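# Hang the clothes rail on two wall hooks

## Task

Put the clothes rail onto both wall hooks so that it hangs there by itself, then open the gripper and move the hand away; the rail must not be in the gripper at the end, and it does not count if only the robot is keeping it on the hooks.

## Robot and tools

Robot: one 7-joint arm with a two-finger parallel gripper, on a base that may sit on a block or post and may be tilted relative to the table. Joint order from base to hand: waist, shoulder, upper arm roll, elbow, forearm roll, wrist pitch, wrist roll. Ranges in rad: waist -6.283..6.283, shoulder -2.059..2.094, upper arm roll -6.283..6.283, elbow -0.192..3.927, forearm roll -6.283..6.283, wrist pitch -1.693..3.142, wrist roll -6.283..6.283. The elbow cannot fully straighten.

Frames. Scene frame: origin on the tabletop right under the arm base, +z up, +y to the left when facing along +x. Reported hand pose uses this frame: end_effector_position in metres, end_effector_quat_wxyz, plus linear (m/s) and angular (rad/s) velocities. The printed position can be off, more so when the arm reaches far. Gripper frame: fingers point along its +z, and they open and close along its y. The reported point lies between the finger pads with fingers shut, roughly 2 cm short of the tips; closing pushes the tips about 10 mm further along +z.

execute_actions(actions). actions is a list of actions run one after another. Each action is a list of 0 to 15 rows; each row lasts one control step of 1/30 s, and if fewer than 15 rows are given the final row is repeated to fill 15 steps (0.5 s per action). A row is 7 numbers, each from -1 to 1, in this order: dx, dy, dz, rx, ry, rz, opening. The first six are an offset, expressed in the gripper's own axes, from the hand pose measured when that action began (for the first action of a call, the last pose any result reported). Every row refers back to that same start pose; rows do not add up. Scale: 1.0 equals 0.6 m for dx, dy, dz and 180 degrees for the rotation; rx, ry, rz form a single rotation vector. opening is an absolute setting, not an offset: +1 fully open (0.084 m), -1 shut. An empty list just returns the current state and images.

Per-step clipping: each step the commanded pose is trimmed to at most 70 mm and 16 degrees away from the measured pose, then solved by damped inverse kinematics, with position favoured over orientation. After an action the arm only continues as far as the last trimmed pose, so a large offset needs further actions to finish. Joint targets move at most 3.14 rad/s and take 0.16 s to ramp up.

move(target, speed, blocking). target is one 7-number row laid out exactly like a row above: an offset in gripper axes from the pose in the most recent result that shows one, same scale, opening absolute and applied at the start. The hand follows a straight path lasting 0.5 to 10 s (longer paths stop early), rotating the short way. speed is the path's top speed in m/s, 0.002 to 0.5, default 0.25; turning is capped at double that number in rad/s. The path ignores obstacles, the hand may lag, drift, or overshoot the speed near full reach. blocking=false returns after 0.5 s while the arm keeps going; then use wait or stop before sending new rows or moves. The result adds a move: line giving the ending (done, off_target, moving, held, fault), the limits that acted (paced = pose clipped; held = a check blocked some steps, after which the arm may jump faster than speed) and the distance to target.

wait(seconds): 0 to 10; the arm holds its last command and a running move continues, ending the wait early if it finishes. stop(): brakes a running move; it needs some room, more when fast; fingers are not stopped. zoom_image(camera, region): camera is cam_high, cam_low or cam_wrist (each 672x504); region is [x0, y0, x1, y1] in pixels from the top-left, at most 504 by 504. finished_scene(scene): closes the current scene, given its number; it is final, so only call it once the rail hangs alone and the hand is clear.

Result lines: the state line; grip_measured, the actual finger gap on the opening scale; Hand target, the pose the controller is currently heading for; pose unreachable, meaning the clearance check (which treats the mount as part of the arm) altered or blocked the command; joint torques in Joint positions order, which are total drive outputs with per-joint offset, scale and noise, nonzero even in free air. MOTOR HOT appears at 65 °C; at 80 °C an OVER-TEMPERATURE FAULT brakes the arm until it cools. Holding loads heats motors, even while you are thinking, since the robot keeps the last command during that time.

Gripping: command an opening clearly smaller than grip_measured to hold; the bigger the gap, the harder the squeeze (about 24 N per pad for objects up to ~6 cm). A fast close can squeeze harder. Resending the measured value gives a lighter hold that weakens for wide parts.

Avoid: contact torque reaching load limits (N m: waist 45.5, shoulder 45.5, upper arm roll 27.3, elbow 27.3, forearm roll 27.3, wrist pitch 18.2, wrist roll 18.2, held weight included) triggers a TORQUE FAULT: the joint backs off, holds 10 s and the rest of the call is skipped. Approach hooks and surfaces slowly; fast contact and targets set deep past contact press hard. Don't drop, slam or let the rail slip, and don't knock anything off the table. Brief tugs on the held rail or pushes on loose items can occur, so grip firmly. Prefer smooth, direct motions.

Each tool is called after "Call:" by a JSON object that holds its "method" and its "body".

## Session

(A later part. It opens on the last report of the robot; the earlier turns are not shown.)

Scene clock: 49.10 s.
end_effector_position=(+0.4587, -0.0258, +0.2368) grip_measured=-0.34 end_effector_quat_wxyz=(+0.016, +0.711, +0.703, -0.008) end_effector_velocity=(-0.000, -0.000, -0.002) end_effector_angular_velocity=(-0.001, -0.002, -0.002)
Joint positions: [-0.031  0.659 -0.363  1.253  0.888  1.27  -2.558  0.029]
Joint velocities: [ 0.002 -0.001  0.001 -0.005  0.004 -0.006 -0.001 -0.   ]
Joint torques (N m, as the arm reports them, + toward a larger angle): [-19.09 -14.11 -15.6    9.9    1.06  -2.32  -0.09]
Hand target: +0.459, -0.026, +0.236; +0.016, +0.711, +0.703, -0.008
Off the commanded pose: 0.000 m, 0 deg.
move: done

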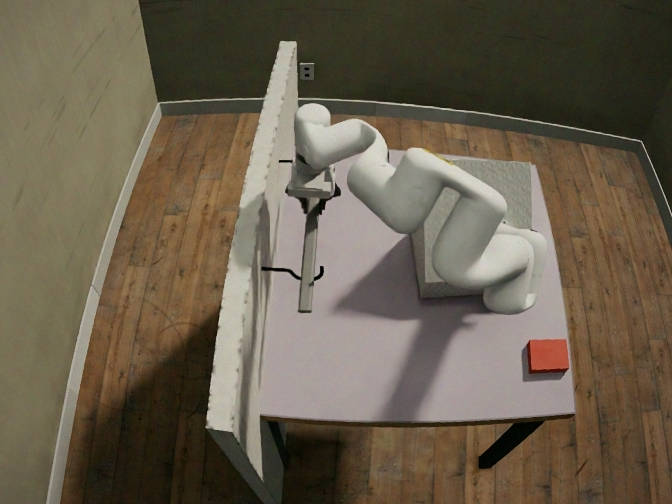

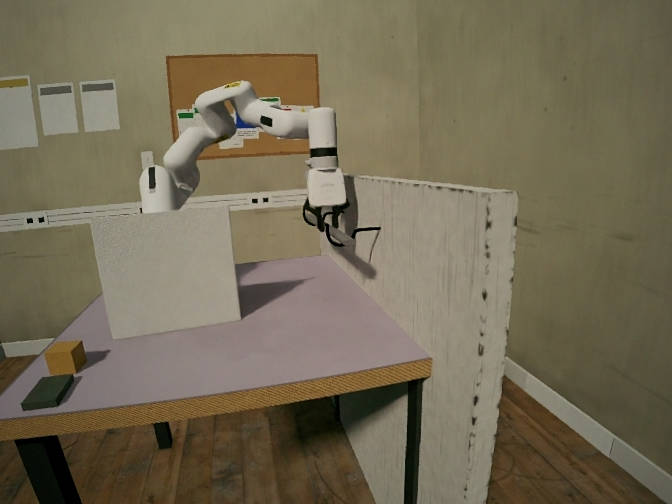

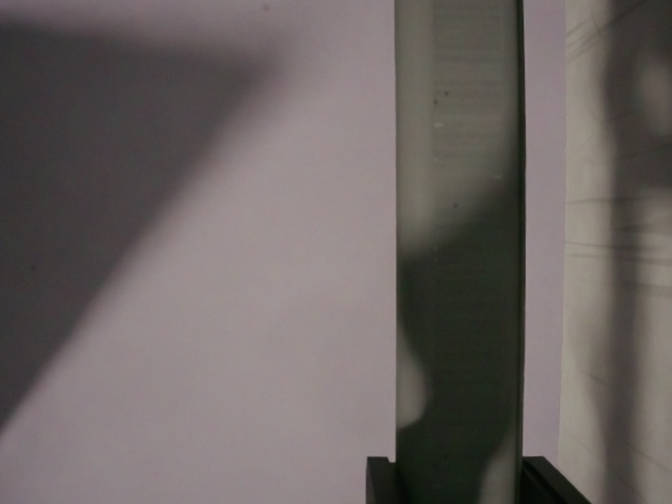

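Call:
{"method": "move", "body": {"target": [0,0,0.008,0,0,0,-1], "speed": 0.02}}

Call:
{"method": "move", "body": {"target": [0,0,0,0,0,0,0.2]}}

Call:
{"method": "move", "body": {"target": [0,-0.01,-0.2,0,0,0,0.2]}}

Scene clock: 62.63 s.
end_effector_position=(+0.4588, -0.0259, +0.2323) grip_measured=-0.34 end_effector_quat_wxyz=(+0.016, +0.711, +0.703, -0.008) end_effector_velocity=(+0.000, -0.000, -0.002) end_effector_angular_velocity=(-0.000, -0.001, -0.000)
Joint positions: [-0.027  0.662 -0.359  1.248  0.894  1.261 -2.561  0.029]
Joint velocities: [ 0.002  0.002  0.002 -0.002  0.004 -0.005 -0.001  0.   ]
Joint torques (N m, as the arm reports them, + toward a larger angle): [-18.23 -13.84 -15.83   9.74   0.72  -2.33  -0.11]
Hand target: +0.459, -0.026, +0.232; +0.016, +0.711, +0.703, -0.008
Off the commanded pose: 0.000 m, 0 deg.
move: done

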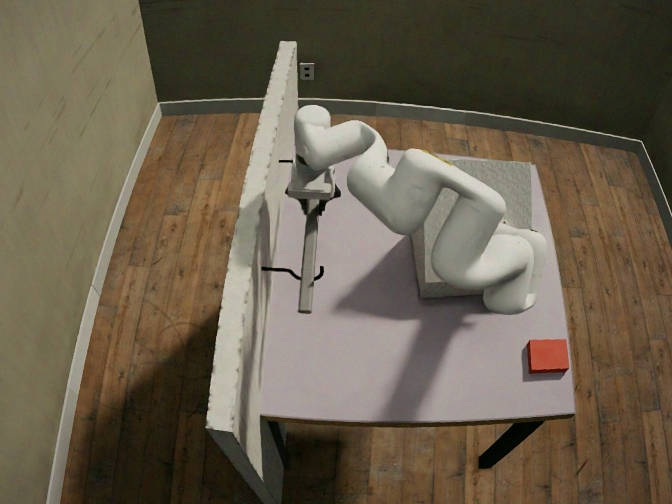

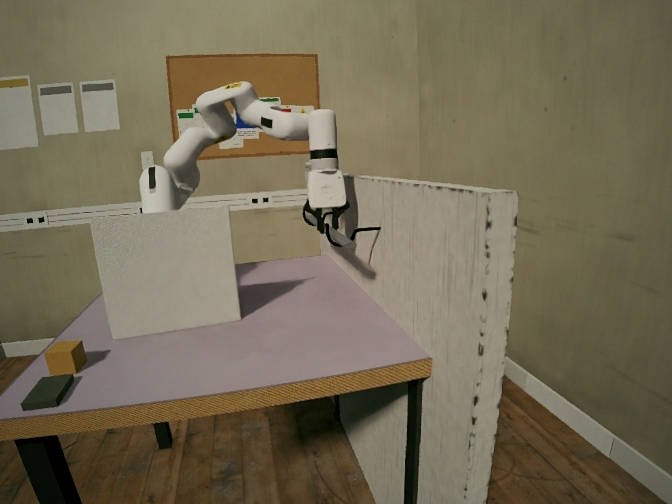

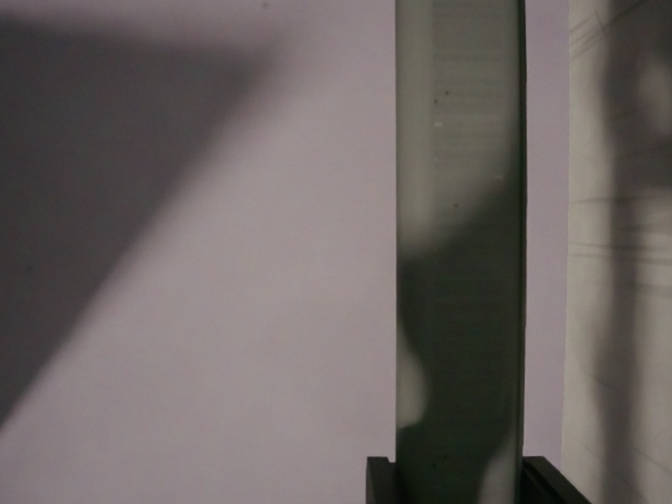

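Scene clock: 63.27 s.
end_effector_position=(+0.4588, -0.0259, +0.2323) grip_measured=+0.19 end_effector_quat_wxyz=(+0.016, +0.711, +0.703, -0.008) end_effector_velocity=(+0.000, +0.001, -0.001) end_effector_angular_velocity=(+0.000, +0.002, +0.003)
Joint positions: [-0.027  0.662 -0.359  1.248  0.894  1.261 -2.561  0.052]
Joint velocities: [ 0.002  0.     0.001  0.001 -0.     0.    -0.001  0.   ]
Joint torques (N m, as the arm reports them, + toward a larger angle): [-17.87 -13.62 -15.15   9.51   0.94  -2.31   0.1 ]
Hand target: +0.459, -0.026, +0.232; +0.016, +0.711, +0.703, -0.008
Off the commanded pose: 0.000 m, 0 deg.
move: done

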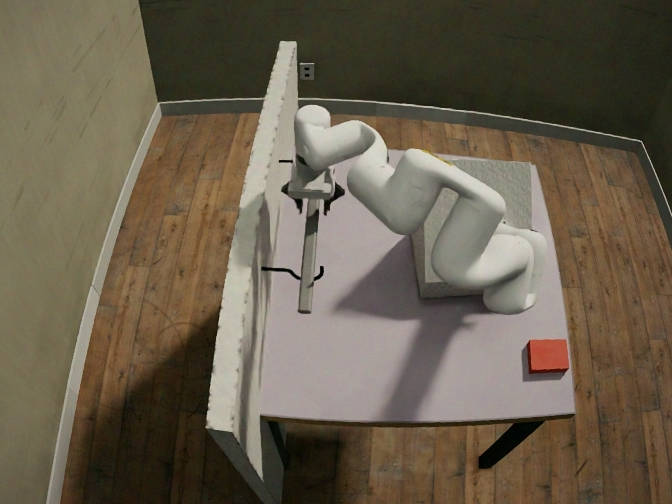

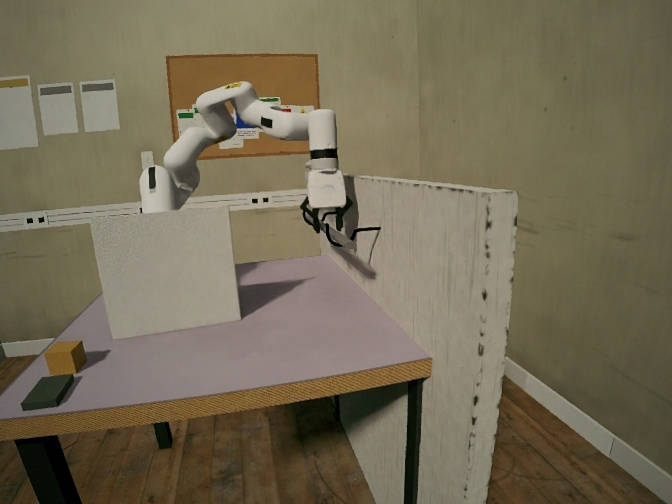

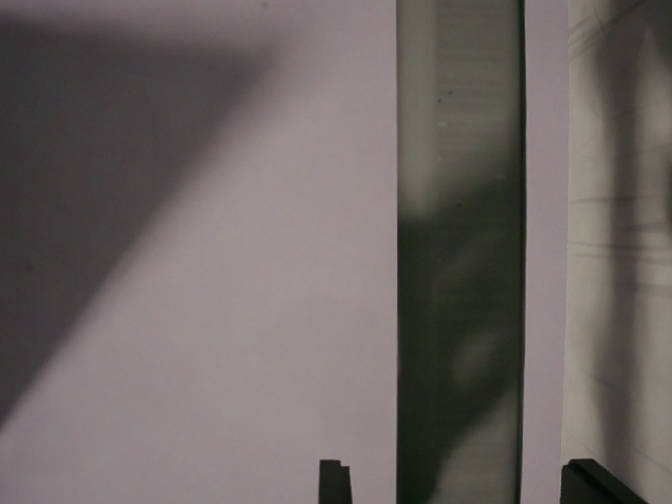

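Scene clock: 64.47 s.
end_effector_position=(+0.4513, -0.0222, +0.3519) grip_measured=+0.19 end_effector_quat_wxyz=(+0.016, +0.711, +0.703, -0.008) end_effector_velocity=(+0.000, -0.000, +0.003) end_effector_angular_velocity=(-0.000, -0.001, +0.000)
Joint positions: [-0.138  0.603 -0.439  1.433  0.761  1.513 -2.501  0.052]
Joint velocities: [-0.003  0.001 -0.002  0.007 -0.001  0.006  0.     0.   ]
Joint torques (N m, as the arm reports them, + toward a larger angle): [-17.61 -13.24 -13.74  10.14   0.97  -2.46   0.1 ]
Hand target: +0.451, -0.022, +0.352; +0.017, +0.711, +0.703, -0.008
Off the commanded pose: 0.001 m, 0 deg.
move: done

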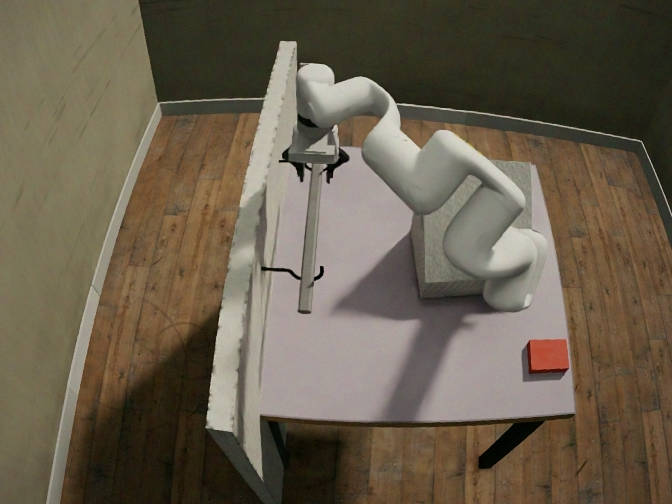

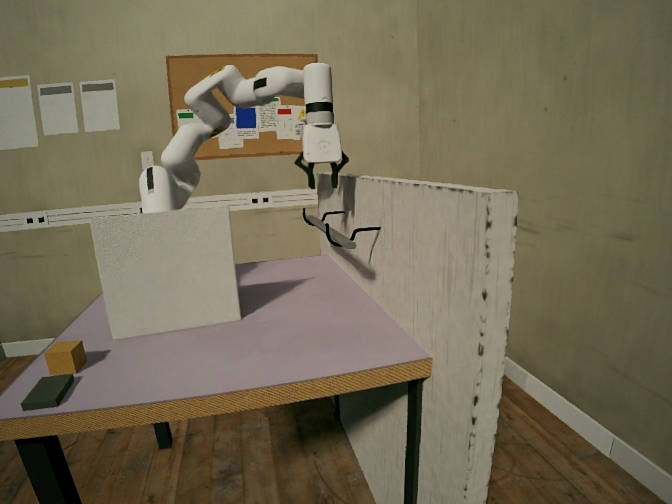

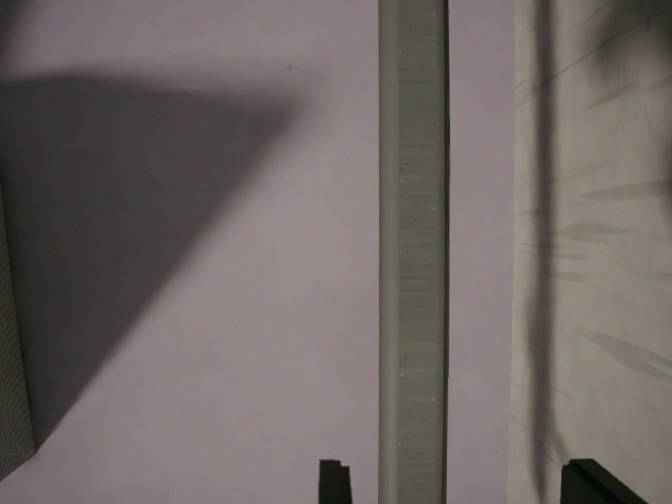

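Call:
{"method": "finished_scene", "body": {"scene": 1}}

The scene is finished: the task was done.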